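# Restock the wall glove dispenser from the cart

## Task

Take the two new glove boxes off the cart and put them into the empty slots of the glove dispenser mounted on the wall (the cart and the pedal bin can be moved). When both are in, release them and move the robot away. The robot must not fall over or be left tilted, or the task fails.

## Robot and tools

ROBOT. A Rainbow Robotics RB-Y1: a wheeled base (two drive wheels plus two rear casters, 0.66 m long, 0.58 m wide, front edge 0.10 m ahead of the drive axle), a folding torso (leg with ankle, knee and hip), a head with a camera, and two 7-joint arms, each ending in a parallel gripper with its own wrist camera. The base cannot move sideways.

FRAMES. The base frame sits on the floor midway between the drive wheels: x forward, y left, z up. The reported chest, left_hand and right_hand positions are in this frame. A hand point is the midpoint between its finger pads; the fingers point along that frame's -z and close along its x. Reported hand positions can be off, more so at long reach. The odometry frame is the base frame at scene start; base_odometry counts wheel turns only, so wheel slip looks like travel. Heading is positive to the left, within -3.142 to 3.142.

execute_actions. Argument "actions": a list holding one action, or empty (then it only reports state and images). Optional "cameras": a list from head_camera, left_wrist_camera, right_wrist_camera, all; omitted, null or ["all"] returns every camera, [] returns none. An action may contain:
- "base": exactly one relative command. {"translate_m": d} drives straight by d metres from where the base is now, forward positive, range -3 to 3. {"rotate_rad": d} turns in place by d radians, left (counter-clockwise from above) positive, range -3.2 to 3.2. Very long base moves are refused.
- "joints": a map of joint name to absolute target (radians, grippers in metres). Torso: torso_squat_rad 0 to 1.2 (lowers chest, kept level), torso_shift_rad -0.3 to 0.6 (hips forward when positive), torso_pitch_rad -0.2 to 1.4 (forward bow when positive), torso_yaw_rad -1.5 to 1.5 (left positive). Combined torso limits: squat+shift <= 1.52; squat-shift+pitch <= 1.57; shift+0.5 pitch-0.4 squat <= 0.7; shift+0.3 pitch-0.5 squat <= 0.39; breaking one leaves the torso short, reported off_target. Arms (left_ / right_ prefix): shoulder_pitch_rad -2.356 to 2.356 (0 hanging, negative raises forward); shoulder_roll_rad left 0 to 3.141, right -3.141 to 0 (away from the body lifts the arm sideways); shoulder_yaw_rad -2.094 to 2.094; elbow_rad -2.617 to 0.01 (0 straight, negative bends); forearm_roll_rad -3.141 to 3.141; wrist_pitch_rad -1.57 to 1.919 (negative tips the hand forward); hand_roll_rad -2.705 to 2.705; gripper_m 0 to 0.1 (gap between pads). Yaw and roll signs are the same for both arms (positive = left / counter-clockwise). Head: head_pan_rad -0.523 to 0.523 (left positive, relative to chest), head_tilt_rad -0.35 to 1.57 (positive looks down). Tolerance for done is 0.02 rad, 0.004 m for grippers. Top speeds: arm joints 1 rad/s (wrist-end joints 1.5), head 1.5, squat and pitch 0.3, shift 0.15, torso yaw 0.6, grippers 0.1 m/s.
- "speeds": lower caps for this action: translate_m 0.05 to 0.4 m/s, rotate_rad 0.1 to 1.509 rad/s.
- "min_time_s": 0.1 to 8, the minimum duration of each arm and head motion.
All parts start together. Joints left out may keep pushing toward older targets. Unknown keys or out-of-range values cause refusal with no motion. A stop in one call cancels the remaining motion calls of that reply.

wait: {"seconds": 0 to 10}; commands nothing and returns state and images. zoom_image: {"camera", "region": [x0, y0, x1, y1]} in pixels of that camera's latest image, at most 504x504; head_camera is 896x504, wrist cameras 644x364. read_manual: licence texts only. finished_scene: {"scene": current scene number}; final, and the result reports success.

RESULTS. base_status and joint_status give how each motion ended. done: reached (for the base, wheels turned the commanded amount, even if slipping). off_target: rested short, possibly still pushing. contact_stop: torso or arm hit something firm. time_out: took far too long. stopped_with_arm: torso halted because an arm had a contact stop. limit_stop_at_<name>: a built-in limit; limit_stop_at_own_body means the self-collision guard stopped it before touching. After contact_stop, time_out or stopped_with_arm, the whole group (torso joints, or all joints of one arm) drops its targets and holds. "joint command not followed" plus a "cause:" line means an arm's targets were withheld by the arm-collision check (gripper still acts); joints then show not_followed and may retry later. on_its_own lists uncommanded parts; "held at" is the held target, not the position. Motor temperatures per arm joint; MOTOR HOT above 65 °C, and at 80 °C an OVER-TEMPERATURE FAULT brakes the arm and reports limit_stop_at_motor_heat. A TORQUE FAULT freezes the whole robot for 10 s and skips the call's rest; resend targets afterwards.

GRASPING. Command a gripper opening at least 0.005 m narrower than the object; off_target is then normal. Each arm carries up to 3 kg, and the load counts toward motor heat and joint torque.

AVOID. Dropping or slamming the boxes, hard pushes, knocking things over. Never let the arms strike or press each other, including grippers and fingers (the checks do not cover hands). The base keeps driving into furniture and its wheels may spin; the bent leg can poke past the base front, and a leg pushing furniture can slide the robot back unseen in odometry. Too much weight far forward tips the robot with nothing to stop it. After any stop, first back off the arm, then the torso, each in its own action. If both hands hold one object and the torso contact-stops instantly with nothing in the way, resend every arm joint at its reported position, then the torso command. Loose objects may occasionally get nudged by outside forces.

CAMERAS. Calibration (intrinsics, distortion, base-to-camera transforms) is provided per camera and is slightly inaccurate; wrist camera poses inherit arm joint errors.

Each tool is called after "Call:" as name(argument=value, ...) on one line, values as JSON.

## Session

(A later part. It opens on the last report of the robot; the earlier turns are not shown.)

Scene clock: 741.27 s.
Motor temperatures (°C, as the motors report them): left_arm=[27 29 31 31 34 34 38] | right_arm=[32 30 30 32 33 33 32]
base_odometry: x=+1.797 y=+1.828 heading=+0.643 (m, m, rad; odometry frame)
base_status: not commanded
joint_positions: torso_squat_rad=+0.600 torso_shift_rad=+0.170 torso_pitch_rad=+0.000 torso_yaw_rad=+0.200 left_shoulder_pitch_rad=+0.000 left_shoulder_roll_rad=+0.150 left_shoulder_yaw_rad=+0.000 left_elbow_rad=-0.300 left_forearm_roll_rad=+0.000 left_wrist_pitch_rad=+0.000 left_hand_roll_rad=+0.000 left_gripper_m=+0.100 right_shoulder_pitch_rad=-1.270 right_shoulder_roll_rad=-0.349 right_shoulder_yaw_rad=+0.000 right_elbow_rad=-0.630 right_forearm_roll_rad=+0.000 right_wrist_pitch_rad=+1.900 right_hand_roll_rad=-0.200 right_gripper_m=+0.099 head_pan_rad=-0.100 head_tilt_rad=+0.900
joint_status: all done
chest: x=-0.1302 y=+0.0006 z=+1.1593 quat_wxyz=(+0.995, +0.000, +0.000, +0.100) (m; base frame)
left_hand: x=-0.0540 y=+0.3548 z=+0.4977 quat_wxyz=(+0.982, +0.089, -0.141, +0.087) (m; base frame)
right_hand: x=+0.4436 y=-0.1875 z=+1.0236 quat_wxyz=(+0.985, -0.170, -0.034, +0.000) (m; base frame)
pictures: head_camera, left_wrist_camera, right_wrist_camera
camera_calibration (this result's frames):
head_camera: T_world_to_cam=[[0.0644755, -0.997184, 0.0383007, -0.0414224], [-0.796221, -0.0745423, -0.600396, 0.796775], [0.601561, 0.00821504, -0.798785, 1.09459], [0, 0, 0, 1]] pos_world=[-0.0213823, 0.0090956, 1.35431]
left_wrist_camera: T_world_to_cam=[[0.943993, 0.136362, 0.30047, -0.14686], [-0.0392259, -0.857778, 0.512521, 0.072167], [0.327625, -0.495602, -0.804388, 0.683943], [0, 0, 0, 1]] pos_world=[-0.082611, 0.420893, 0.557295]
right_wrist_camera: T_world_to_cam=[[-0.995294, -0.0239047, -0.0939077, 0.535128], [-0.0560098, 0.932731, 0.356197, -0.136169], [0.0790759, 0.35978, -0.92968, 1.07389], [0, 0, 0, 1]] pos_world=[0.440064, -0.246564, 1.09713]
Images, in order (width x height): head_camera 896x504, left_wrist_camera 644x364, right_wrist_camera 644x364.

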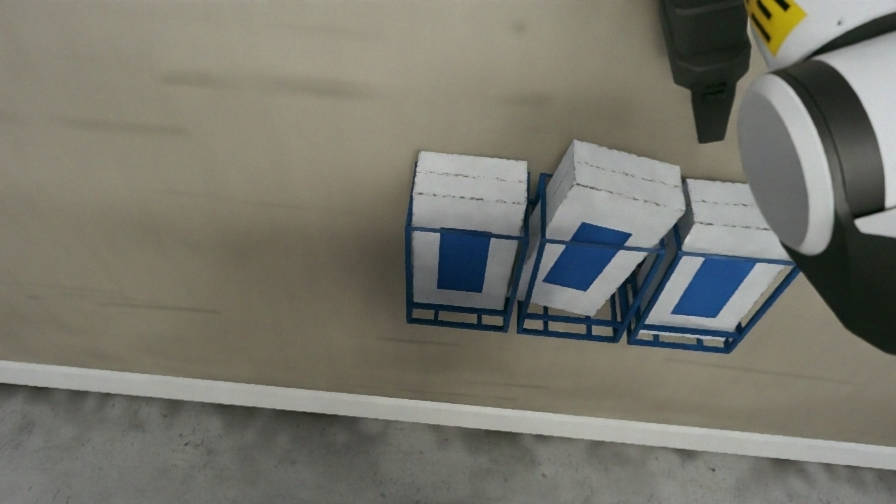

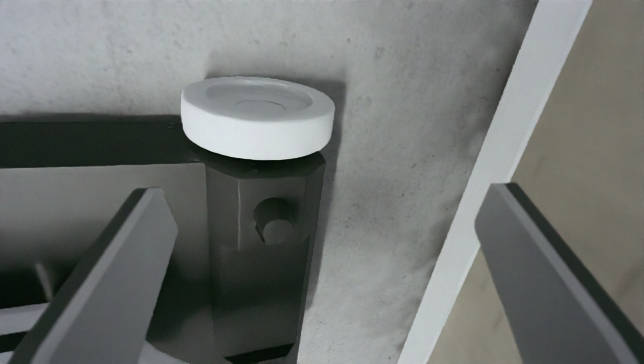

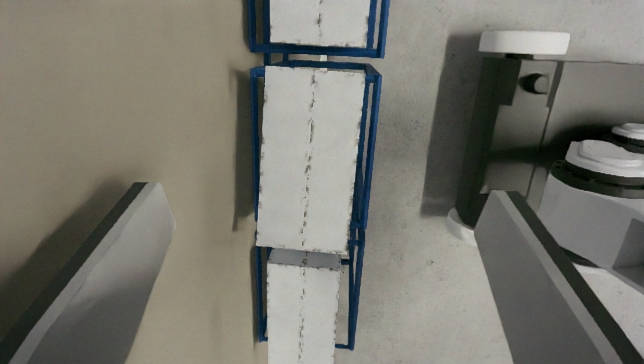

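Call:
execute_actions(actions=[{"joints":{"torso_squat_rad":0.84,"torso_shift_rad":0.21,"right_gripper_m":0.099}}], cameras=["head_camera","right_wrist_camera"])

Call:
execute_actions(actions=[{"joints":{"right_gripper_m":0.05}}], cameras=[])

Call:
execute_actions(actions=[{"joints":{"torso_yaw_rad":0.25}}], cameras=["head_camera","right_wrist_camera"])

Scene clock: 765.77 s.
Motor temperatures (°C, as the motors report them): left_arm=[27 29 31 31 34 34 38] | right_arm=[32 30 30 32 33 33 32]
base_odometry: x=+1.797 y=+1.828 heading=+0.643 (m, m, rad; odometry frame)
base_status: not commanded
joint_positions: torso_squat_rad=+0.840 torso_shift_rad=+0.210 torso_pitch_rad=+0.000 torso_yaw_rad=+0.200 left_shoulder_pitch_rad=+0.000 left_shoulder_roll_rad=+0.150 left_shoulder_yaw_rad=+0.000 left_elbow_rad=-0.300 left_forearm_roll_rad=+0.000 left_wrist_pitch_rad=+0.000 left_hand_roll_rad=+0.000 left_gripper_m=+0.100 right_shoulder_pitch_rad=-1.270 right_shoulder_roll_rad=-0.349 right_shoulder_yaw_rad=+0.000 right_elbow_rad=-0.630 right_forearm_roll_rad=+0.000 right_wrist_pitch_rad=+1.900 right_hand_roll_rad=-0.200 right_gripper_m=+0.099 head_pan_rad=-0.100 head_tilt_rad=+0.900
joint_status: all done
chest: x=-0.1306 y=+0.0005 z=+1.0469 quat_wxyz=(+0.995, +0.000, +0.000, +0.100) (m; base frame)
left_hand: x=-0.0542 y=+0.3547 z=+0.3853 quat_wxyz=(+0.982, +0.089, -0.141, +0.087) (m; base frame)
right_hand: x=+0.4432 y=-0.1876 z=+0.9114 quat_wxyz=(+0.985, -0.170, -0.034, +0.000) (m; base frame)
pictures: head_camera, right_wrist_camera
camera_calibration (this result's frames):
head_camera: T_world_to_cam=[[0.0644662, -0.997184, 0.0383209, -0.0372098], [-0.796033, -0.0745444, -0.600646, 0.729186], [0.601811, 0.00821664, -0.798596, 1.00491], [0, 0, 0, 1]] pos_world=[-0.0219132, 0.00899468, 1.24193]
right_wrist_camera: T_world_to_cam=[[-0.995259, -0.0238958, -0.094284, 0.524507], [-0.0561363, 0.932731, 0.356176, -0.0960547], [0.0794305, 0.35978, -0.92965, 0.96947], [0, 0, 0, 1]] pos_world=[0.439622, -0.246669, 0.984932]
Images, in order (width x height): head_camera 896x504, right_wrist_camera 644x364.

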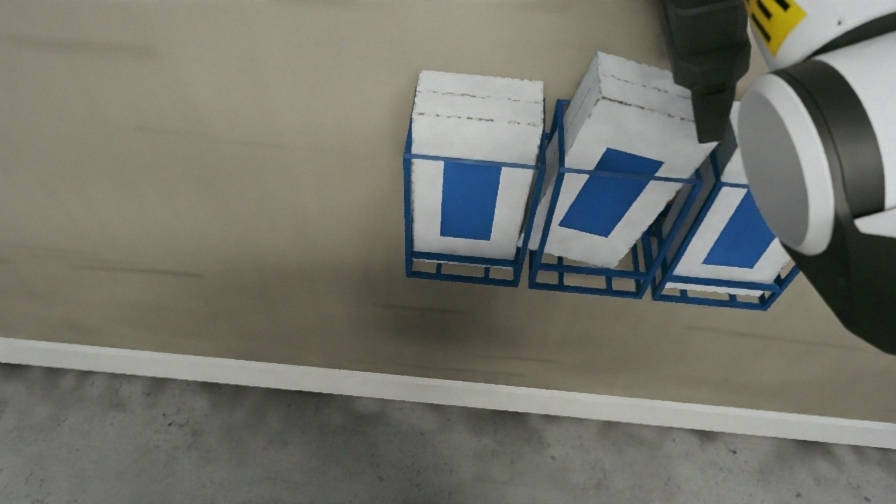

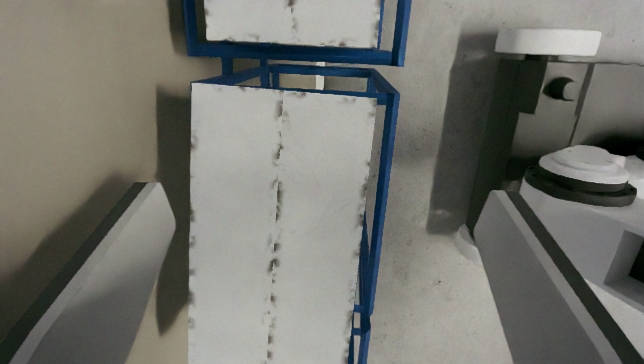

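Scene clock: 766.73 s.
Motor temperatures (°C, as the motors report them): left_arm=[27 29 31 31 34 34 38] | right_arm=[32 30 30 32 33 33 32]
base_odometry: x=+1.797 y=+1.828 heading=+0.643 (m, m, rad; odometry frame)
base_status: not commanded
joint_positions: torso_squat_rad=+0.840 torso_shift_rad=+0.210 torso_pitch_rad=+0.000 torso_yaw_rad=+0.200 left_shoulder_pitch_rad=+0.000 left_shoulder_roll_rad=+0.150 left_shoulder_yaw_rad=+0.000 left_elbow_rad=-0.300 left_forearm_roll_rad=+0.000 left_wrist_pitch_rad=+0.000 left_hand_roll_rad=+0.000 left_gripper_m=+0.100 right_shoulder_pitch_rad=-1.270 right_shoulder_roll_rad=-0.349 right_shoulder_yaw_rad=+0.000 right_elbow_rad=-0.630 right_forearm_roll_rad=+0.000 right_wrist_pitch_rad=+1.900 right_hand_roll_rad=-0.200 right_gripper_m=+0.050 head_pan_rad=-0.100 head_tilt_rad=+0.900
joint_status: all done
chest: x=-0.1306 y=+0.0005 z=+1.0469 quat_wxyz=(+0.995, +0.000, +0.000, +0.100) (m; base frame)
left_hand: x=-0.0542 y=+0.3547 z=+0.3853 quat_wxyz=(+0.982, +0.089, -0.141, +0.087) (m; base frame)
right_hand: x=+0.4432 y=-0.1876 z=+0.9114 quat_wxyz=(+0.985, -0.170, -0.034, +0.000) (m; base frame)
pictures: none
No camera images: the call's "cameras" was empty. Leave "cameras" out to get every camera's image.

Scene clock: 767.43 s.
Motor temperatures (°C, as the motors report them): left_arm=[27 29 31 31 34 34 38] | right_arm=[32 30 30 32 33 33 32]
base_odometry: x=+1.797 y=+1.828 heading=+0.643 (m, m, rad; odometry frame)
base_status: not commanded
joint_positions: torso_squat_rad=+0.840 torso_shift_rad=+0.210 torso_pitch_rad=+0.000 torso_yaw_rad=+0.250 left_shoulder_pitch_rad=+0.000 left_shoulder_roll_rad=+0.150 left_shoulder_yaw_rad=+0.000 left_elbow_rad=-0.300 left_forearm_roll_rad=+0.000 left_wrist_pitch_rad=+0.000 left_hand_roll_rad=+0.000 left_gripper_m=+0.100 right_shoulder_pitch_rad=-1.270 right_shoulder_roll_rad=-0.349 right_shoulder_yaw_rad=+0.000 right_elbow_rad=-0.630 right_forearm_roll_rad=+0.000 right_wrist_pitch_rad=+1.900 right_hand_roll_rad=-0.200 right_gripper_m=+0.050 head_pan_rad=-0.100 head_tilt_rad=+0.900
joint_status: all done
chest: x=-0.1306 y=+0.0005 z=+1.0469 quat_wxyz=(+0.992, +0.000, +0.000, +0.125) (m; base frame)
left_hand: x=-0.0721 y=+0.3581 z=+0.3853 quat_wxyz=(+0.980, +0.092, -0.139, +0.112) (m; base frame)
right_hand: x=+0.4519 y=-0.1588 z=+0.9114 quat_wxyz=(+0.984, -0.169, -0.039, +0.025) (m; base frame)
pictures: head_camera, right_wrist_camera
camera_calibration (this result's frames):
head_camera: T_world_to_cam=[[0.1142, -0.992718, 0.0383242, -0.0307186], [-0.791327, -0.11422, -0.600629, 0.729805], [0.600633, 0.038265, -0.798608, 1.00476], [0, 0, 0, 1]] pos_world=[-0.0224677, 0.0144165, 1.24193]
right_wrist_camera: T_world_to_cam=[[-0.992822, -0.073579, -0.094292, 0.524862], [-0.102658, 0.928769, 0.35616, -0.102113], [0.0613696, 0.363283, -0.929655, 0.967108], [0, 0, 0, 1]] pos_world=[0.451261, -0.217876, 0.984936]
Images, in order (width x height): head_camera 896x504, right_wrist_camera 644x364.

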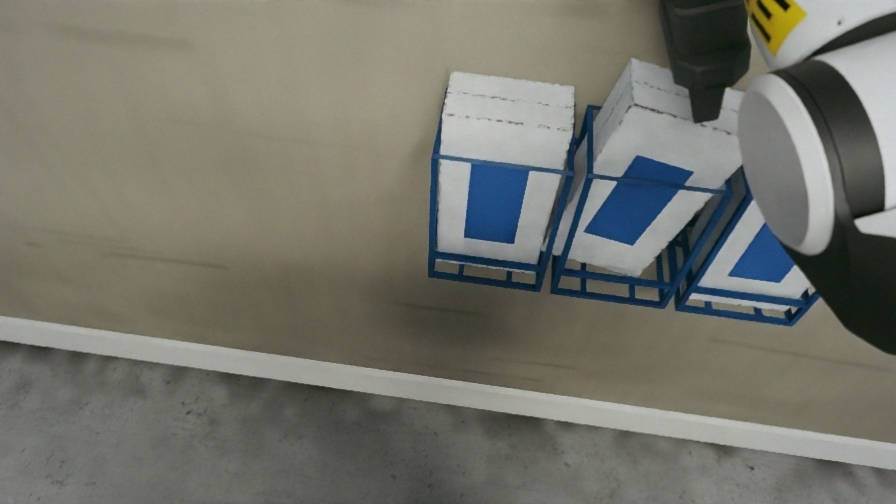

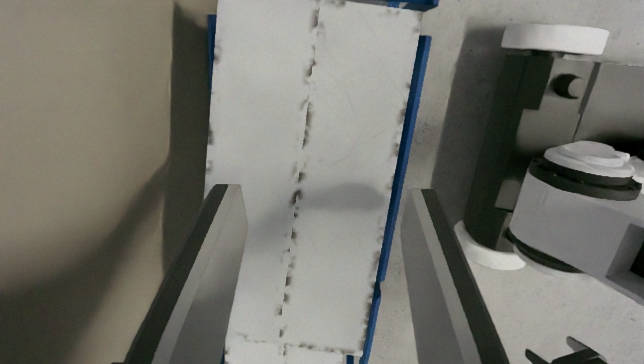

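Call:
execute_actions(actions=[{"joints":{"right_gripper_m":0.099,"torso_yaw_rad":0.22}}], cameras=[])

Call:
execute_actions(actions=[{"joints":{"torso_squat_rad":0.9,"torso_shift_rad":0.225}}], cameras=[])

Call:
execute_actions(actions=[{"joints":{"right_gripper_m":0.05}}], cameras=["head_camera","right_wrist_camera"])

Scene clock: 774.43 s.
Motor temperatures (°C, as the motors report them): left_arm=[27 29 31 31 34 34 38] | right_arm=[32 30 30 32 33 33 32]
base_odometry: x=+1.797 y=+1.828 heading=+0.643 (m, m, rad; odometry frame)
base_status: not commanded
joint_positions: torso_squat_rad=+0.840 torso_shift_rad=+0.210 torso_pitch_rad=+0.000 torso_yaw_rad=+0.220 left_shoulder_pitch_rad=+0.000 left_shoulder_roll_rad=+0.150 left_shoulder_yaw_rad=+0.000 left_elbow_rad=-0.300 left_forearm_roll_rad=+0.000 left_wrist_pitch_rad=+0.000 left_hand_roll_rad=+0.000 left_gripper_m=+0.100 right_shoulder_pitch_rad=-1.270 right_shoulder_roll_rad=-0.349 right_shoulder_yaw_rad=+0.000 right_elbow_rad=-0.630 right_forearm_roll_rad=+0.000 right_wrist_pitch_rad=+1.900 right_hand_roll_rad=-0.200 right_gripper_m=+0.099 head_pan_rad=-0.100 head_tilt_rad=+0.900
joint_status: all done
chest: x=-0.1306 y=+0.0005 z=+1.0469 quat_wxyz=(+0.994, +0.000, +0.000, +0.110) (m; base frame)
left_hand: x=-0.0613 y=+0.3562 z=+0.3853 quat_wxyz=(+0.981, +0.090, -0.140, +0.097) (m; base frame)
right_hand: x=+0.4469 y=-0.1762 z=+0.9114 quat_wxyz=(+0.985, -0.170, -0.036, +0.010) (m; base frame)
pictures: none
No camera images: the call's "cameras" was empty. Leave "cameras" out to get every camera's image.

Scene clock: 775.37 s.
Motor temperatures (°C, as the motors report them): left_arm=[27 29 31 31 34 34 38] | right_arm=[32 30 30 32 33 33 32]
base_odometry: x=+1.797 y=+1.828 heading=+0.643 (m, m, rad; odometry frame)
base_status: not commanded
joint_positions: torso_squat_rad=+0.900 torso_shift_rad=+0.225 torso_pitch_rad=+0.000 torso_yaw_rad=+0.220 left_shoulder_pitch_rad=+0.000 left_shoulder_roll_rad=+0.150 left_shoulder_yaw_rad=+0.000 left_elbow_rad=-0.300 left_forearm_roll_rad=+0.000 left_wrist_pitch_rad=+0.000 left_hand_roll_rad=+0.000 left_gripper_m=+0.100 right_shoulder_pitch_rad=-1.270 right_shoulder_roll_rad=-0.349 right_shoulder_yaw_rad=+0.000 right_elbow_rad=-0.630 right_forearm_roll_rad=+0.000 right_wrist_pitch_rad=+1.900 right_hand_roll_rad=-0.200 right_gripper_m=+0.099 head_pan_rad=-0.100 head_tilt_rad=+0.900
joint_status: all done
chest: x=-0.1309 y=+0.0005 z=+1.0141 quat_wxyz=(+0.994, +0.000, +0.000, +0.110) (m; base frame)
left_hand: x=-0.0617 y=+0.3561 z=+0.3525 quat_wxyz=(+0.981, +0.090, -0.140, +0.097) (m; base frame)
right_hand: x=+0.4465 y=-0.1762 z=+0.8786 quat_wxyz=(+0.985, -0.170, -0.036, +0.010) (m; base frame)
pictures: none
No camera images: the call's "cameras" was empty. Leave "cameras" out to get every camera's image.

Scene clock: 776.33 s.
Motor temperatures (°C, as the motors report them): left_arm=[27 29 31 31 34 34 38] | right_arm=[32 30 30 32 33 33 32]
base_odometry: x=+1.797 y=+1.828 heading=+0.643 (m, m, rad; odometry frame)
base_status: not commanded
joint_positions: torso_squat_rad=+0.900 torso_shift_rad=+0.225 torso_pitch_rad=+0.000 torso_yaw_rad=+0.220 left_shoulder_pitch_rad=+0.000 left_shoulder_roll_rad=+0.150 left_shoulder_yaw_rad=+0.000 left_elbow_rad=-0.300 left_forearm_roll_rad=+0.000 left_wrist_pitch_rad=+0.000 left_hand_roll_rad=+0.000 left_gripper_m=+0.100 right_shoulder_pitch_rad=-1.270 right_shoulder_roll_rad=-0.349 right_shoulder_yaw_rad=+0.000 right_elbow_rad=-0.630 right_forearm_roll_rad=+0.000 right_wrist_pitch_rad=+1.900 right_hand_roll_rad=-0.200 right_gripper_m=+0.057 head_pan_rad=-0.100 head_tilt_rad=+0.900
joint_status: right_gripper_m off_target (ended at +0.057, target +0.050)
chest: x=-0.1309 y=+0.0005 z=+1.0141 quat_wxyz=(+0.994, +0.000, +0.000, +0.110) (m; base frame)
left_hand: x=-0.0617 y=+0.3561 z=+0.3525 quat_wxyz=(+0.981, +0.090, -0.140, +0.097) (m; base frame)
right_hand: x=+0.4465 y=-0.1762 z=+0.8786 quat_wxyz=(+0.985, -0.170, -0.036, +0.010) (m; base frame)
pictures: head_camera, right_wrist_camera
camera_calibration (this result's frames):
head_camera: T_world_to_cam=[[0.0844088, -0.995694, 0.0383201, -0.0333514], [-0.794395, -0.0904596, -0.600627, 0.709442], [0.601508, 0.020257, -0.79861, 0.978872], [0, 0, 0, 1]] pos_world=[-0.0224069, 0.0111391, 1.20913]
right_wrist_camera: T_world_to_cam=[[-0.994576, -0.0436701, -0.094396, 0.521358], [-0.0746985, 0.931447, 0.356127, -0.0867376], [0.0723728, 0.361247, -0.929657, 0.938071], [0, 0, 0, 1]] pos_world=[0.444161, -0.235316, 0.952188]
Images, in order (width x height): head_camera 896x504, right_wrist_camera 644x364.

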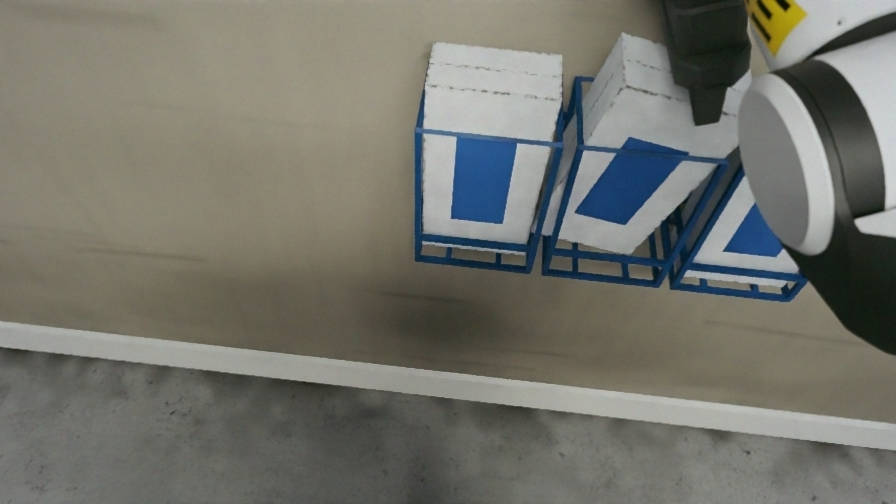

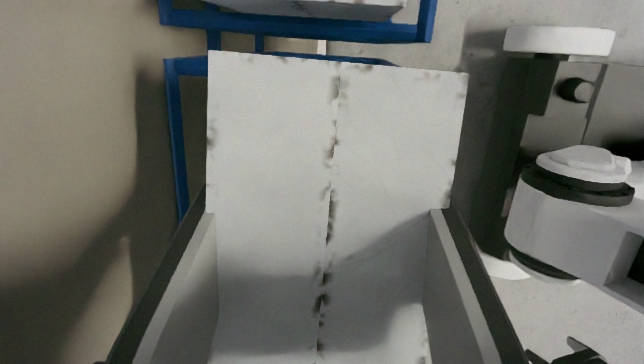

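Call:
execute_actions(actions=[{"joints":{"torso_yaw_rad":0.27}}], cameras=["head_camera"])

Call:
execute_actions(actions=[{"joints":{"torso_squat_rad":0.8,"torso_shift_rad":0.2}}], cameras=["head_camera"])

Scene clock: 783.10 s.
Motor temperatures (°C, as the motors report them): left_arm=[27 29 31 31 34 34 38] | right_arm=[32 30 30 32 33 33 32]
base_odometry: x=+1.797 y=+1.828 heading=+0.643 (m, m, rad; odometry frame)
base_status: not commanded
joint_positions: torso_squat_rad=+0.900 torso_shift_rad=+0.225 torso_pitch_rad=-0.001 torso_yaw_rad=+0.259 left_shoulder_pitch_rad=+0.000 left_shoulder_roll_rad=+0.150 left_shoulder_yaw_rad=+0.000 left_elbow_rad=-0.300 left_forearm_roll_rad=+0.000 left_wrist_pitch_rad=+0.000 left_hand_roll_rad=+0.000 left_gripper_m=+0.100 right_shoulder_pitch_rad=-1.270 right_shoulder_roll_rad=-0.355 right_shoulder_yaw_rad=+0.001 right_elbow_rad=-0.630 right_forearm_roll_rad=+0.002 right_wrist_pitch_rad=+1.901 right_hand_roll_rad=-0.200 right_gripper_m=+0.057 head_pan_rad=-0.100 head_tilt_rad=+0.900
joint_status: torso_yaw_rad contact_stop (moved +0.039 of +0.050)
chest: x=-0.1313 y=+0.0003 z=+1.0141 quat_wxyz=(+0.992, +0.000, +0.000, +0.129) (m; base frame)
left_hand: x=-0.0754 y=+0.3585 z=+0.3526 quat_wxyz=(+0.979, +0.093, -0.139, +0.116) (m; base frame)
right_hand: x=+0.4534 y=-0.1575 z=+0.8804 quat_wxyz=(+0.984, -0.171, -0.040, +0.026) (m; base frame)
pictures: head_camera
camera_calibration (this result's frames):
head_camera: T_world_to_cam=[[0.122704, -0.99171, 0.0381464, -0.0282942], [-0.789867, -0.120857, -0.601252, 0.710369], [0.600878, 0.0436455, -0.798148, 0.978555], [0, 0, 0, 1]] pos_world=[-0.0234233, 0.0150842, 1.20922]
Images, in order (width x height): head_camera 896x504.

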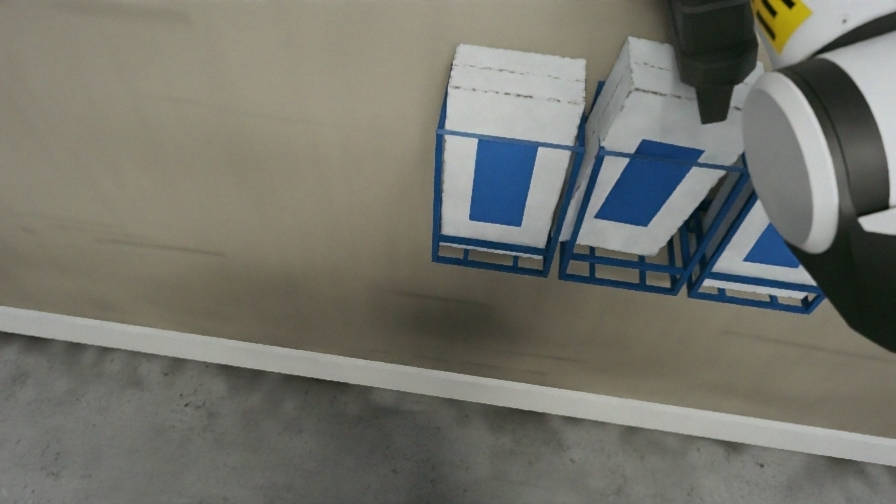

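not run: a stop came earlier in this reply.

Call:
execute_actions(actions=[{"joints":{"torso_squat_rad":0.85,"torso_shift_rad":0.213,"torso_yaw_rad":0.255}}], cameras=[])

Call:
execute_actions(actions=[{"joints":{"torso_yaw_rad":0.23}}], cameras=["head_camera","right_wrist_camera"])

Call:
execute_actions(actions=[{"joints":{"torso_squat_rad":0.92,"torso_shift_rad":0.225},"min_time_s":2}], cameras=["head_camera"])

Scene clock: 791.10 s.
Motor temperatures (°C, as the motors report them): left_arm=[27 29 31 31 34 34 38] | right_arm=[32 30 30 32 35 33 32]
base_odometry: x=+1.797 y=+1.828 heading=+0.643 (m, m, rad; odometry frame)
base_status: not commanded
joint_positions: torso_squat_rad=+0.850 torso_shift_rad=+0.213 torso_pitch_rad=+0.000 torso_yaw_rad=+0.255 left_shoulder_pitch_rad=+0.000 left_shoulder_roll_rad=+0.150 left_shoulder_yaw_rad=+0.000 left_elbow_rad=-0.300 left_forearm_roll_rad=+0.000 left_wrist_pitch_rad=+0.000 left_hand_roll_rad=+0.000 left_gripper_m=+0.100 right_shoulder_pitch_rad=-1.269 right_shoulder_roll_rad=-0.349 right_shoulder_yaw_rad=+0.000 right_elbow_rad=-0.630 right_forearm_roll_rad=+0.000 right_wrist_pitch_rad=+1.900 right_hand_roll_rad=-0.200 right_gripper_m=+0.056 head_pan_rad=-0.100 head_tilt_rad=+0.900
joint_status: all done
chest: x=-0.1303 y=+0.0004 z=+1.0415 quat_wxyz=(+0.992, +0.000, +0.000, +0.127) (m; base frame)
left_hand: x=-0.0736 y=+0.3584 z=+0.3799 quat_wxyz=(+0.979, +0.092, -0.138, +0.114) (m; base frame)
right_hand: x=+0.4529 y=-0.1563 z=+0.9057 quat_wxyz=(+0.984, -0.170, -0.039, +0.027) (m; base frame)
pictures: none
No camera images: the call's "cameras" was empty. Leave "cameras" out to get every camera's image.

Scene clock: 791.67 s.
Motor temperatures (°C, as the motors report them): left_arm=[27 29 31 31 34 34 38] | right_arm=[32 30 30 32 35 33 32]
base_odometry: x=+1.797 y=+1.828 heading=+0.643 (m, m, rad; odometry frame)
base_status: not commanded
joint_positions: torso_squat_rad=+0.850 torso_shift_rad=+0.213 torso_pitch_rad=+0.000 torso_yaw_rad=+0.230 left_shoulder_pitch_rad=+0.000 left_shoulder_roll_rad=+0.150 left_shoulder_yaw_rad=+0.000 left_elbow_rad=-0.300 left_forearm_roll_rad=+0.000 left_wrist_pitch_rad=+0.000 left_hand_roll_rad=+0.000 left_gripper_m=+0.100 right_shoulder_pitch_rad=-1.269 right_shoulder_roll_rad=-0.349 right_shoulder_yaw_rad=+0.000 right_elbow_rad=-0.630 right_forearm_roll_rad=+0.000 right_wrist_pitch_rad=+1.900 right_hand_roll_rad=-0.200 right_gripper_m=+0.056 head_pan_rad=-0.100 head_tilt_rad=+0.900
joint_status: all done
chest: x=-0.1303 y=+0.0004 z=+1.0415 quat_wxyz=(+0.993, +0.000, +0.000, +0.115) (m; base frame)
left_hand: x=-0.0647 y=+0.3568 z=+0.3799 quat_wxyz=(+0.981, +0.091, -0.140, +0.102) (m; base frame)
right_hand: x=+0.4488 y=-0.1705 z=+0.9056 quat_wxyz=(+0.985, -0.170, -0.036, +0.015) (m; base frame)
pictures: head_camera, right_wrist_camera
camera_calibration (this result's frames):
head_camera: T_world_to_cam=[[0.0943767, -0.994804, 0.0381927, -0.0330713], [-0.793499, -0.0983364, -0.600574, 0.726464], [0.601209, 0.0263742, -0.798657, 1.00033], [0, 0, 0, 1]] pos_world=[-0.0218354, 0.0121555, 1.23648]
right_wrist_camera: T_world_to_cam=[[-0.994179, -0.0535735, -0.0934732, 0.523658], [-0.0836419, 0.930652, 0.356217, -0.0977254], [0.0679073, 0.361962, -0.929716, 0.963068], [0, 0, 0, 1]] pos_world=[0.447037, -0.229591, 0.979139]
Images, in order (width x height): head_camera 896x504, right_wrist_camera 644x364.

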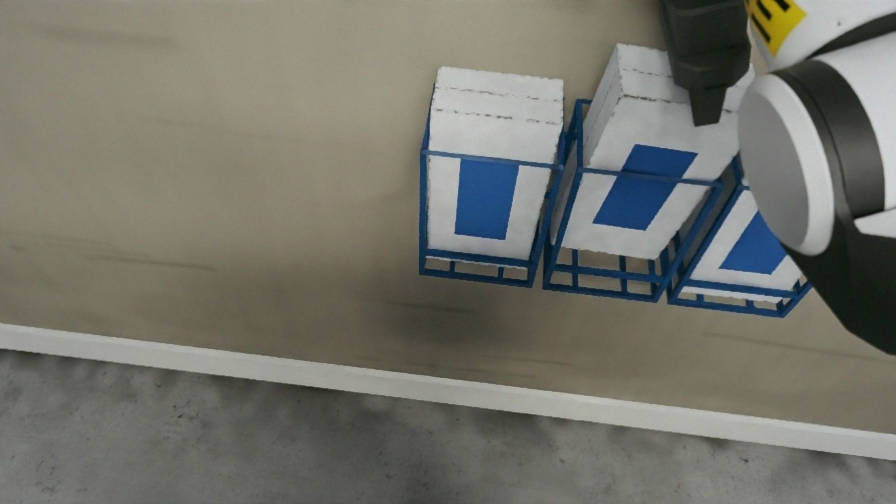

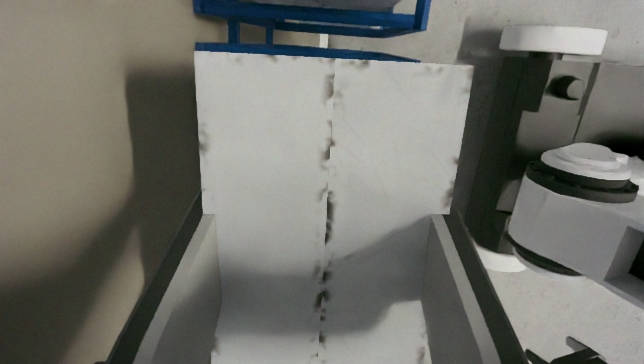

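action 0: "min_time_s" has no arm or head joint beside it: it slows only arm and head motions. Command such a joint too, or leave it out

Upright and centred now.

Call:
execute_actions(actions=[{"joints":{"torso_squat_rad":0.92,"torso_shift_rad":0.225}}], cameras=["head_camera"])

Call:
execute_actions(actions=[{"joints":{"right_gripper_m":0.099}}], cameras=["head_camera","right_wrist_camera"])

Scene clock: 796.20 s.
Motor temperatures (°C, as the motors report them): left_arm=[27 29 31 31 34 34 38] | right_arm=[32 30 30 32 35 33 32]
base_odometry: x=+1.797 y=+1.828 heading=+0.643 (m, m, rad; odometry frame)
base_status: not commanded
joint_positions: torso_squat_rad=+0.920 torso_shift_rad=+0.225 torso_pitch_rad=-0.002 torso_yaw_rad=+0.230 left_shoulder_pitch_rad=+0.000 left_shoulder_roll_rad=+0.150 left_shoulder_yaw_rad=+0.000 left_elbow_rad=-0.300 left_forearm_roll_rad=+0.000 left_wrist_pitch_rad=+0.000 left_hand_roll_rad=+0.000 left_gripper_m=+0.100 right_shoulder_pitch_rad=-1.273 right_shoulder_roll_rad=-0.353 right_shoulder_yaw_rad=+0.000 right_elbow_rad=-0.631 right_forearm_roll_rad=+0.002 right_wrist_pitch_rad=+1.900 right_hand_roll_rad=-0.200 right_gripper_m=+0.057 head_pan_rad=-0.100 head_tilt_rad=+0.900
joint_status: all done
chest: x=-0.1342 y=+0.0004 z=+1.0033 quat_wxyz=(+0.993, +0.000, -0.001, +0.115) (m; base frame)
left_hand: x=-0.0673 y=+0.3568 z=+0.3418 quat_wxyz=(+0.981, +0.091, -0.140, +0.102) (m; base frame)
right_hand: x=+0.4466 y=-0.1721 z=+0.8716 quat_wxyz=(+0.984, -0.171, -0.041, +0.013) (m; base frame)
pictures: head_camera
camera_calibration (this result's frames):
head_camera: T_world_to_cam=[[0.0940838, -0.994822, 0.0384333, -0.0315384], [-0.792427, -0.0982003, -0.60201, 0.702059], [0.602667, 0.0261838, -0.797563, 0.971302], [0, 0, 0, 1]] pos_world=[-0.0260749, 0.0121349, 1.19853]
Images, in order (width x height): head_camera 896x504.

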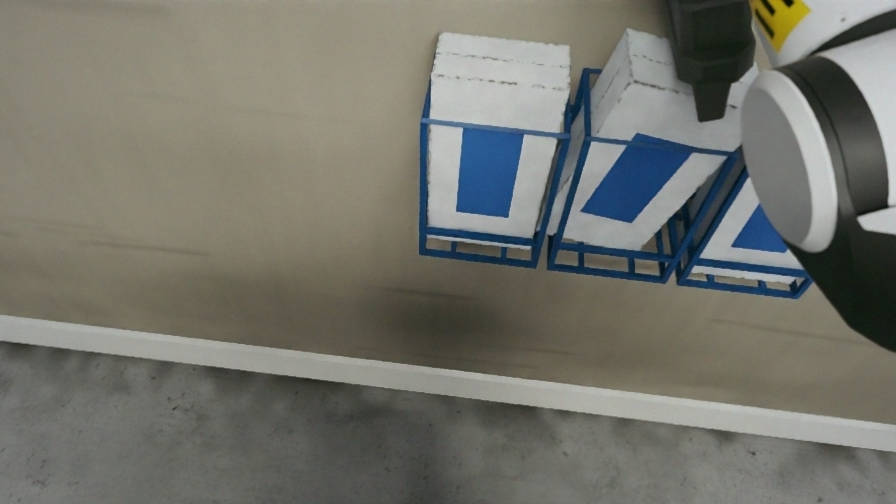

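Scene clock: 797.17 s.
Motor temperatures (°C, as the motors report them): left_arm=[27 29 31 31 34 34 38] | right_arm=[32 30 30 32 35 33 32]
base_odometry: x=+1.797 y=+1.828 heading=+0.643 (m, m, rad; odometry frame)
base_status: not commanded
joint_positions: torso_squat_rad=+0.920 torso_shift_rad=+0.225 torso_pitch_rad=-0.001 torso_yaw_rad=+0.230 left_shoulder_pitch_rad=+0.000 left_shoulder_roll_rad=+0.150 left_shoulder_yaw_rad=+0.000 left_elbow_rad=-0.300 left_forearm_roll_rad=+0.000 left_wrist_pitch_rad=+0.000 left_hand_roll_rad=+0.000 left_gripper_m=+0.100 right_shoulder_pitch_rad=-1.270 right_shoulder_roll_rad=-0.349 right_shoulder_yaw_rad=+0.000 right_elbow_rad=-0.630 right_forearm_roll_rad=+0.000 right_wrist_pitch_rad=+1.900 right_hand_roll_rad=-0.200 right_gripper_m=+0.099 head_pan_rad=-0.100 head_tilt_rad=+0.900
joint_status: all done
chest: x=-0.1337 y=+0.0004 z=+1.0033 quat_wxyz=(+0.993, +0.000, +0.000, +0.115) (m; base frame)
left_hand: x=-0.0675 y=+0.3568 z=+0.3418 quat_wxyz=(+0.981, +0.091, -0.140, +0.102) (m; base frame)
right_hand: x=+0.4458 y=-0.1706 z=+0.8686 quat_wxyz=(+0.985, -0.170, -0.038, +0.015) (m; base frame)
pictures: head_camera, right_wrist_camera
camera_calibration (this result's frames):
head_camera: T_world_to_cam=[[0.0942103, -0.994814, 0.0383319, -0.0314649], [-0.793088, -0.098269, -0.601128, 0.701482], [0.601778, 0.0262319, -0.798233, 0.971535], [0, 0, 0, 1]] pos_world=[-0.0253472, 0.012147, 1.1984]
right_wrist_camera: T_world_to_cam=[[-0.993955, -0.0535179, -0.0958583, 0.519227], [-0.0844425, 0.930666, 0.355993, -0.0841643], [0.07016, 0.361936, -0.929559, 0.927747], [0, 0, 0, 1]] pos_world=[0.44389, -0.229668, 0.94213]
Images, in order (width x height): head_camera 896x504, right_wrist_camera 644x364.

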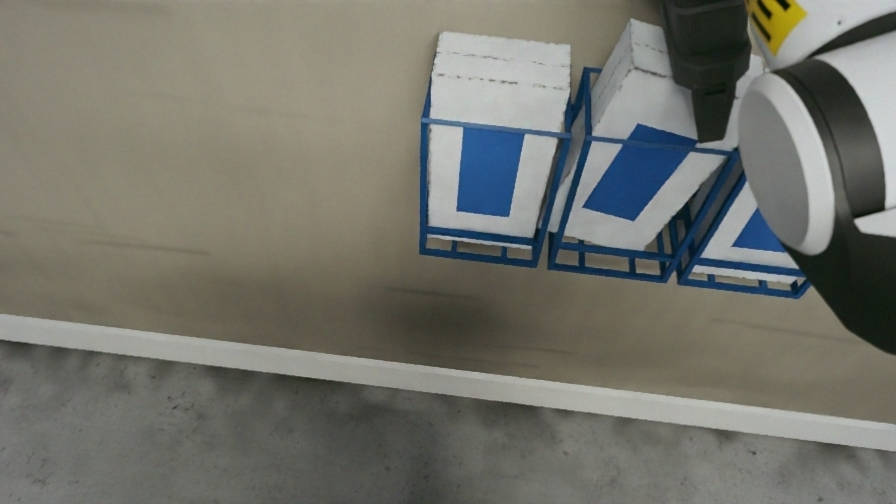

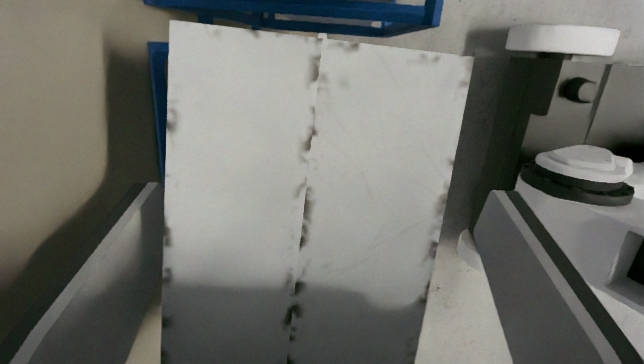

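Call:
execute_actions(actions=[{"joints":{"torso_squat_rad":0.8,"torso_shift_rad":0.2}}], cameras=[])

Call:
execute_actions(actions=[{"base":{"translate_m":-0.06},"joints":{"right_gripper_m":0.0}}], cameras=[])

Call:
execute_actions(actions=[{"joints":{"torso_squat_rad":0.9,"torso_shift_rad":0.222}}], cameras=[])

Call:
execute_actions(actions=[{"base":{"translate_m":0.04},"speeds":{"translate_m":0.05}}], cameras=["head_camera","right_wrist_camera"])

Scene clock: 809.03 s.
Motor temperatures (°C, as the motors report them): left_arm=[27 29 31 31 34 34 38] | right_arm=[32 30 30 32 34 33 32]
base_odometry: x=+1.797 y=+1.828 heading=+0.643 (m, m, rad; odometry frame)
base_status: not commanded
joint_positions: torso_squat_rad=+0.800 torso_shift_rad=+0.200 torso_pitch_rad=+0.000 torso_yaw_rad=+0.230 left_shoulder_pitch_rad=+0.000 left_shoulder_roll_rad=+0.150 left_shoulder_yaw_rad=+0.000 left_elbow_rad=-0.300 left_forearm_roll_rad=+0.000 left_wrist_pitch_rad=+0.000 left_hand_roll_rad=+0.000 left_gripper_m=+0.100 right_shoulder_pitch_rad=-1.270 right_shoulder_roll_rad=-0.349 right_shoulder_yaw_rad=+0.000 right_elbow_rad=-0.630 right_forearm_roll_rad=+0.000 right_wrist_pitch_rad=+1.900 right_hand_roll_rad=-0.200 right_gripper_m=+0.099 head_pan_rad=-0.100 head_tilt_rad=+0.900
joint_status: all done
chest: x=-0.1312 y=+0.0005 z=+1.0679 quat_wxyz=(+0.993, +0.000, +0.000, +0.115) (m; base frame)
left_hand: x=-0.0654 y=+0.3568 z=+0.4063 quat_wxyz=(+0.981, +0.091, -0.140, +0.102) (m; base frame)
right_hand: x=+0.4481 y=-0.1705 z=+0.9326 quat_wxyz=(+0.985, -0.170, -0.037, +0.015) (m; base frame)
pictures: none
No camera images: the call's "cameras" was empty. Leave "cameras" out to get every camera's image.

Scene clock: 810.50 s.
Motor temperatures (°C, as the motors report them): left_arm=[27 29 31 31 34 34 38] | right_arm=[32 30 30 32 34 33 32]
base_odometry: x=+1.750 y=+1.792 heading=+0.645 (m, m, rad; odometry frame)
base_status: done
joint_positions: torso_squat_rad=+0.800 torso_shift_rad=+0.200 torso_pitch_rad=-0.001 torso_yaw_rad=+0.230 left_shoulder_pitch_rad=+0.000 left_shoulder_roll_rad=+0.150 left_shoulder_yaw_rad=+0.000 left_elbow_rad=-0.300 left_forearm_roll_rad=+0.000 left_wrist_pitch_rad=+0.000 left_hand_roll_rad=+0.000 left_gripper_m=+0.100 right_shoulder_pitch_rad=-1.270 right_shoulder_roll_rad=-0.349 right_shoulder_yaw_rad=+0.000 right_elbow_rad=-0.630 right_forearm_roll_rad=+0.000 right_wrist_pitch_rad=+1.900 right_hand_roll_rad=-0.200 right_gripper_m=+0.000 head_pan_rad=-0.100 head_tilt_rad=+0.900
joint_status: all done
chest: x=-0.1313 y=+0.0005 z=+1.0679 quat_wxyz=(+0.993, +0.000, +0.000, +0.115) (m; base frame)
left_hand: x=-0.0653 y=+0.3568 z=+0.4063 quat_wxyz=(+0.981, +0.091, -0.140, +0.102) (m; base frame)
right_hand: x=+0.4480 y=-0.1705 z=+0.9328 quat_wxyz=(+0.985, -0.170, -0.037, +0.015) (m; base frame)
pictures: none
No camera images: the call's "cameras" was empty. Leave "cameras" out to get every camera's image.

Scene clock: 811.60 s.
Motor temperatures (°C, as the motors report them): left_arm=[27 29 31 31 34 34 38] | right_arm=[32 30 30 32 34 33 32]
base_odometry: x=+1.750 y=+1.792 heading=+0.645 (m, m, rad; odometry frame)
base_status: not commanded
joint_positions: torso_squat_rad=+0.900 torso_shift_rad=+0.222 torso_pitch_rad=-0.001 torso_yaw_rad=+0.230 left_shoulder_pitch_rad=+0.000 left_shoulder_roll_rad=+0.150 left_shoulder_yaw_rad=+0.000 left_elbow_rad=-0.300 left_forearm_roll_rad=+0.000 left_wrist_pitch_rad=+0.000 left_hand_roll_rad=+0.000 left_gripper_m=+0.100 right_shoulder_pitch_rad=-1.270 right_shoulder_roll_rad=-0.349 right_shoulder_yaw_rad=+0.000 right_elbow_rad=-0.630 right_forearm_roll_rad=+0.000 right_wrist_pitch_rad=+1.900 right_hand_roll_rad=-0.200 right_gripper_m=+0.000 head_pan_rad=-0.100 head_tilt_rad=+0.900
joint_status: all done
chest: x=-0.1324 y=+0.0004 z=+1.0144 quat_wxyz=(+0.993, +0.000, +0.000, +0.115) (m; base frame)
left_hand: x=-0.0663 y=+0.3568 z=+0.3528 quat_wxyz=(+0.981, +0.091, -0.140, +0.102) (m; base frame)
right_hand: x=+0.4469 y=-0.1705 z=+0.8793 quat_wxyz=(+0.985, -0.170, -0.037, +0.015) (m; base frame)
pictures: none
No camera images: the call's "cameras" was empty. Leave "cameras" out to get every camera's image.

Scene clock: 813.20 s.
Motor temperatures (°C, as the motors report them): left_arm=[27 29 31 31 34 34 38] | right_arm=[32 30 30 32 34 33 32]
base_odometry: x=+1.781 y=+1.816 heading=+0.644 (m, m, rad; odometry frame)
base_status: done
joint_positions: torso_squat_rad=+0.900 torso_shift_rad=+0.222 torso_pitch_rad=+0.000 torso_yaw_rad=+0.230 left_shoulder_pitch_rad=+0.000 left_shoulder_roll_rad=+0.150 left_shoulder_yaw_rad=+0.000 left_elbow_rad=-0.300 left_forearm_roll_rad=+0.000 left_wrist_pitch_rad=+0.000 left_hand_roll_rad=+0.000 left_gripper_m=+0.100 right_shoulder_pitch_rad=-1.270 right_shoulder_roll_rad=-0.349 right_shoulder_yaw_rad=+0.000 right_elbow_rad=-0.630 right_forearm_roll_rad=+0.000 right_wrist_pitch_rad=+1.900 right_hand_roll_rad=-0.200 right_gripper_m=+0.000 head_pan_rad=-0.100 head_tilt_rad=+0.900
joint_status: not commanded
chest: x=-0.1323 y=+0.0004 z=+1.0144 quat_wxyz=(+0.993, +0.000, +0.000, +0.115) (m; base frame)
left_hand: x=-0.0664 y=+0.3568 z=+0.3528 quat_wxyz=(+0.981, +0.091, -0.140, +0.102) (m; base frame)
right_hand: x=+0.4470 y=-0.1705 z=+0.8791 quat_wxyz=(+0.985, -0.170, -0.037, +0.015) (m; base frame)
pictures: head_camera, right_wrist_camera
camera_calibration (this result's frames):
head_camera: T_world_to_cam=[[0.0942872, -0.994806, 0.0383479, -0.0319792], [-0.793277, -0.0983486, -0.600866, 0.708924], [0.601517, 0.0262335, -0.798429, 0.979724], [0, 0, 0, 1]] pos_world=[-0.0239319, 0.012207, 1.20944]
right_wrist_camera: T_world_to_cam=[[-0.994046, -0.0536186, -0.0948542, 0.520559], [-0.0841725, 0.930682, 0.356015, -0.0880585], [0.0691901, 0.361879, -0.929654, 0.937965], [0, 0, 0, 1]] pos_world=[0.445149, -0.229564, 0.95271]
Images, in order (width x height): head_camera 896x504, right_wrist_camera 644x364.

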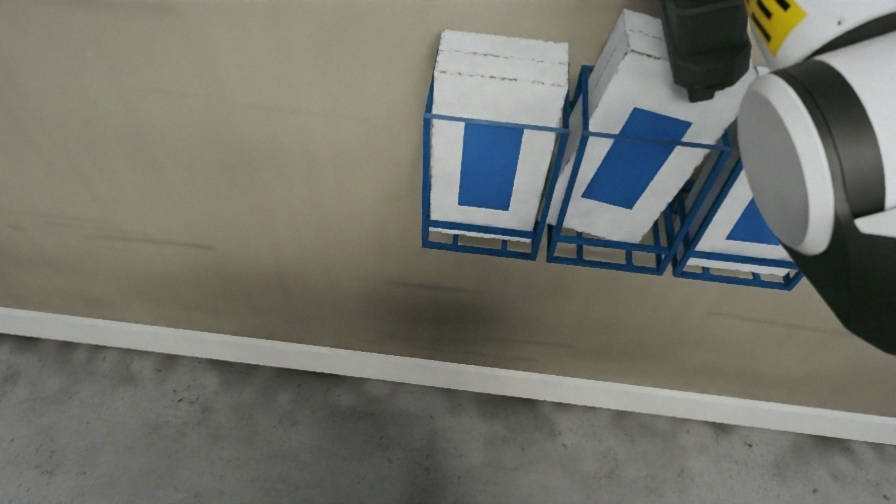

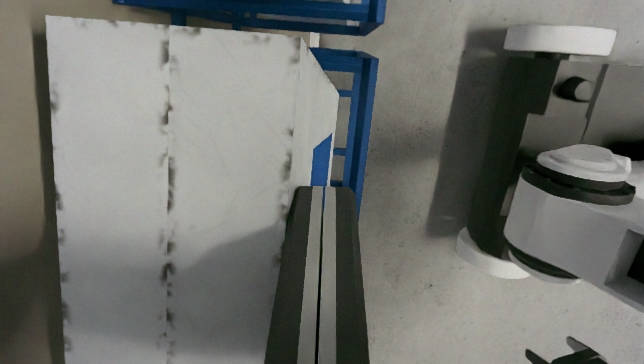

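Call:
zoom_image(camera="head_camera", region=[420, 0, 820, 300])

Region (420, 0, 820, 300) of head_camera's 896x504 image, scaled by 1.260, with more detail than that image has; it fills the top 378 rows of this view, and the rest is white.

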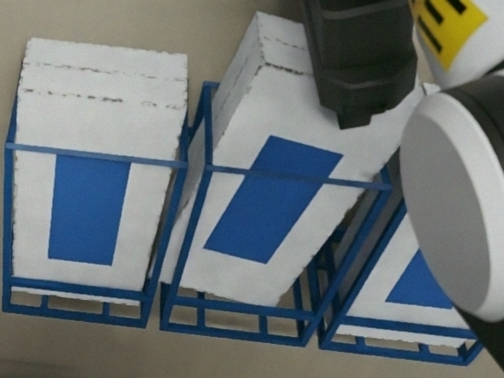

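Call:
execute_actions(actions=[{"base":{"translate_m":-0.02},"joints":{"torso_squat_rad":0.78,"torso_shift_rad":0.2}}], cameras=[])

Call:
execute_actions(actions=[{"base":{"translate_m":0.055},"speeds":{"translate_m":0.05},"joints":{"right_gripper_m":0.099}}], cameras=["head_camera","right_wrist_camera"])

Scene clock: 829.73 s.
Motor temperatures (°C, as the motors report them): left_arm=[27 29 31 31 34 34 38] | right_arm=[32 30 30 32 34 33 32]
base_odometry: x=+1.766 y=+1.804 heading=+0.645 (m, m, rad; odometry frame)
base_status: done
joint_positions: torso_squat_rad=+0.780 torso_shift_rad=+0.200 torso_pitch_rad=+0.000 torso_yaw_rad=+0.230 left_shoulder_pitch_rad=+0.000 left_shoulder_roll_rad=+0.150 left_shoulder_yaw_rad=+0.000 left_elbow_rad=-0.300 left_forearm_roll_rad=+0.000 left_wrist_pitch_rad=+0.000 left_hand_roll_rad=+0.000 left_gripper_m=+0.100 right_shoulder_pitch_rad=-1.270 right_shoulder_roll_rad=-0.349 right_shoulder_yaw_rad=+0.000 right_elbow_rad=-0.630 right_forearm_roll_rad=+0.000 right_wrist_pitch_rad=+1.900 right_hand_roll_rad=-0.200 right_gripper_m=+0.000 head_pan_rad=-0.100 head_tilt_rad=+0.900
joint_status: all done
chest: x=-0.1292 y=+0.0005 z=+1.0776 quat_wxyz=(+0.993, +0.000, +0.000, +0.115) (m; base frame)
left_hand: x=-0.0634 y=+0.3568 z=+0.4160 quat_wxyz=(+0.981, +0.091, -0.140, +0.102) (m; base frame)
right_hand: x=+0.4501 y=-0.1704 z=+0.9423 quat_wxyz=(+0.985, -0.170, -0.037, +0.015) (m; base frame)
pictures: none
No camera images: the call's "cameras" was empty. Leave "cameras" out to get every camera's image.

Scene clock: 831.37 s.
Motor temperatures (°C, as the motors report them): left_arm=[27 29 31 31 34 34 38] | right_arm=[32 30 30 32 34 33 32]
base_odometry: x=+1.809 y=+1.837 heading=+0.643 (m, m, rad; odometry frame)
base_status: done
joint_positions: torso_squat_rad=+0.780 torso_shift_rad=+0.199 torso_pitch_rad=-0.002 torso_yaw_rad=+0.230 left_shoulder_pitch_rad=+0.000 left_shoulder_roll_rad=+0.150 left_shoulder_yaw_rad=+0.000 left_elbow_rad=-0.300 left_forearm_roll_rad=+0.000 left_wrist_pitch_rad=+0.000 left_hand_roll_rad=+0.000 left_gripper_m=+0.100 right_shoulder_pitch_rad=-1.268 right_shoulder_roll_rad=-0.347 right_shoulder_yaw_rad=+0.000 right_elbow_rad=-0.628 right_forearm_roll_rad=-0.001 right_wrist_pitch_rad=+1.904 right_hand_roll_rad=-0.200 right_gripper_m=+0.095 head_pan_rad=-0.100 head_tilt_rad=+0.900
joint_status: all done
chest: x=-0.1304 y=+0.0005 z=+1.0776 quat_wxyz=(+0.993, +0.000, -0.001, +0.115) (m; base frame)
left_hand: x=-0.0631 y=+0.3569 z=+0.4162 quat_wxyz=(+0.981, +0.090, -0.141, +0.102) (m; base frame)
right_hand: x=+0.4474 y=-0.1699 z=+0.9419 quat_wxyz=(+0.985, -0.170, -0.034, +0.015) (m; base frame)
pictures: head_camera, right_wrist_camera
camera_calibration (this result's frames):
head_camera: T_world_to_cam=[[0.094012, -0.994824, 0.0385632, -0.0347707], [-0.792128, -0.0982084, -0.602403, 0.75023], [0.603072, 0.026086, -0.79726, 1.02803], [0, 0, 0, 1]] pos_world=[-0.0224294, 0.0122709, 1.27289]
right_wrist_camera: T_world_to_cam=[[-0.994556, -0.0533547, -0.0895041, 0.522234], [-0.0819979, 0.930764, 0.356307, -0.112133], [0.0642965, 0.361707, -0.930072, 0.998615], [0, 0, 0, 1]] pos_world=[0.445989, -0.228973, 1.01548]
Images, in order (width x height): head_camera 896x504, right_wrist_camera 644x364.

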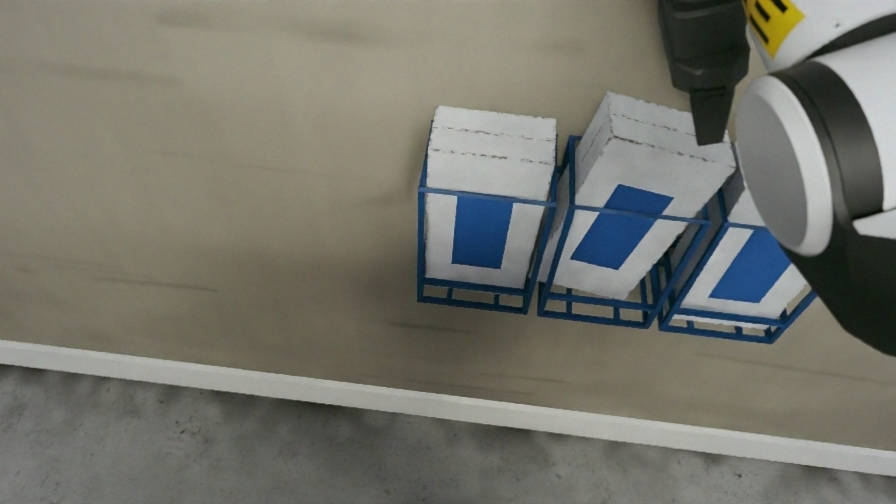

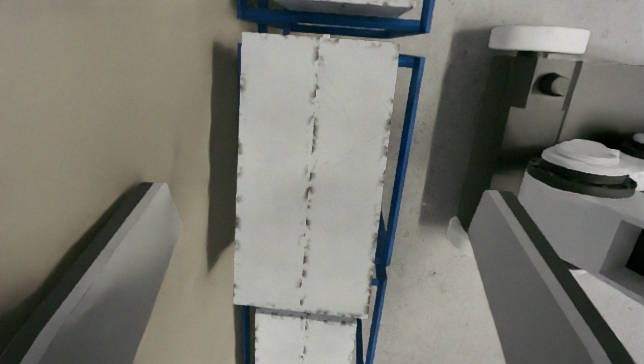

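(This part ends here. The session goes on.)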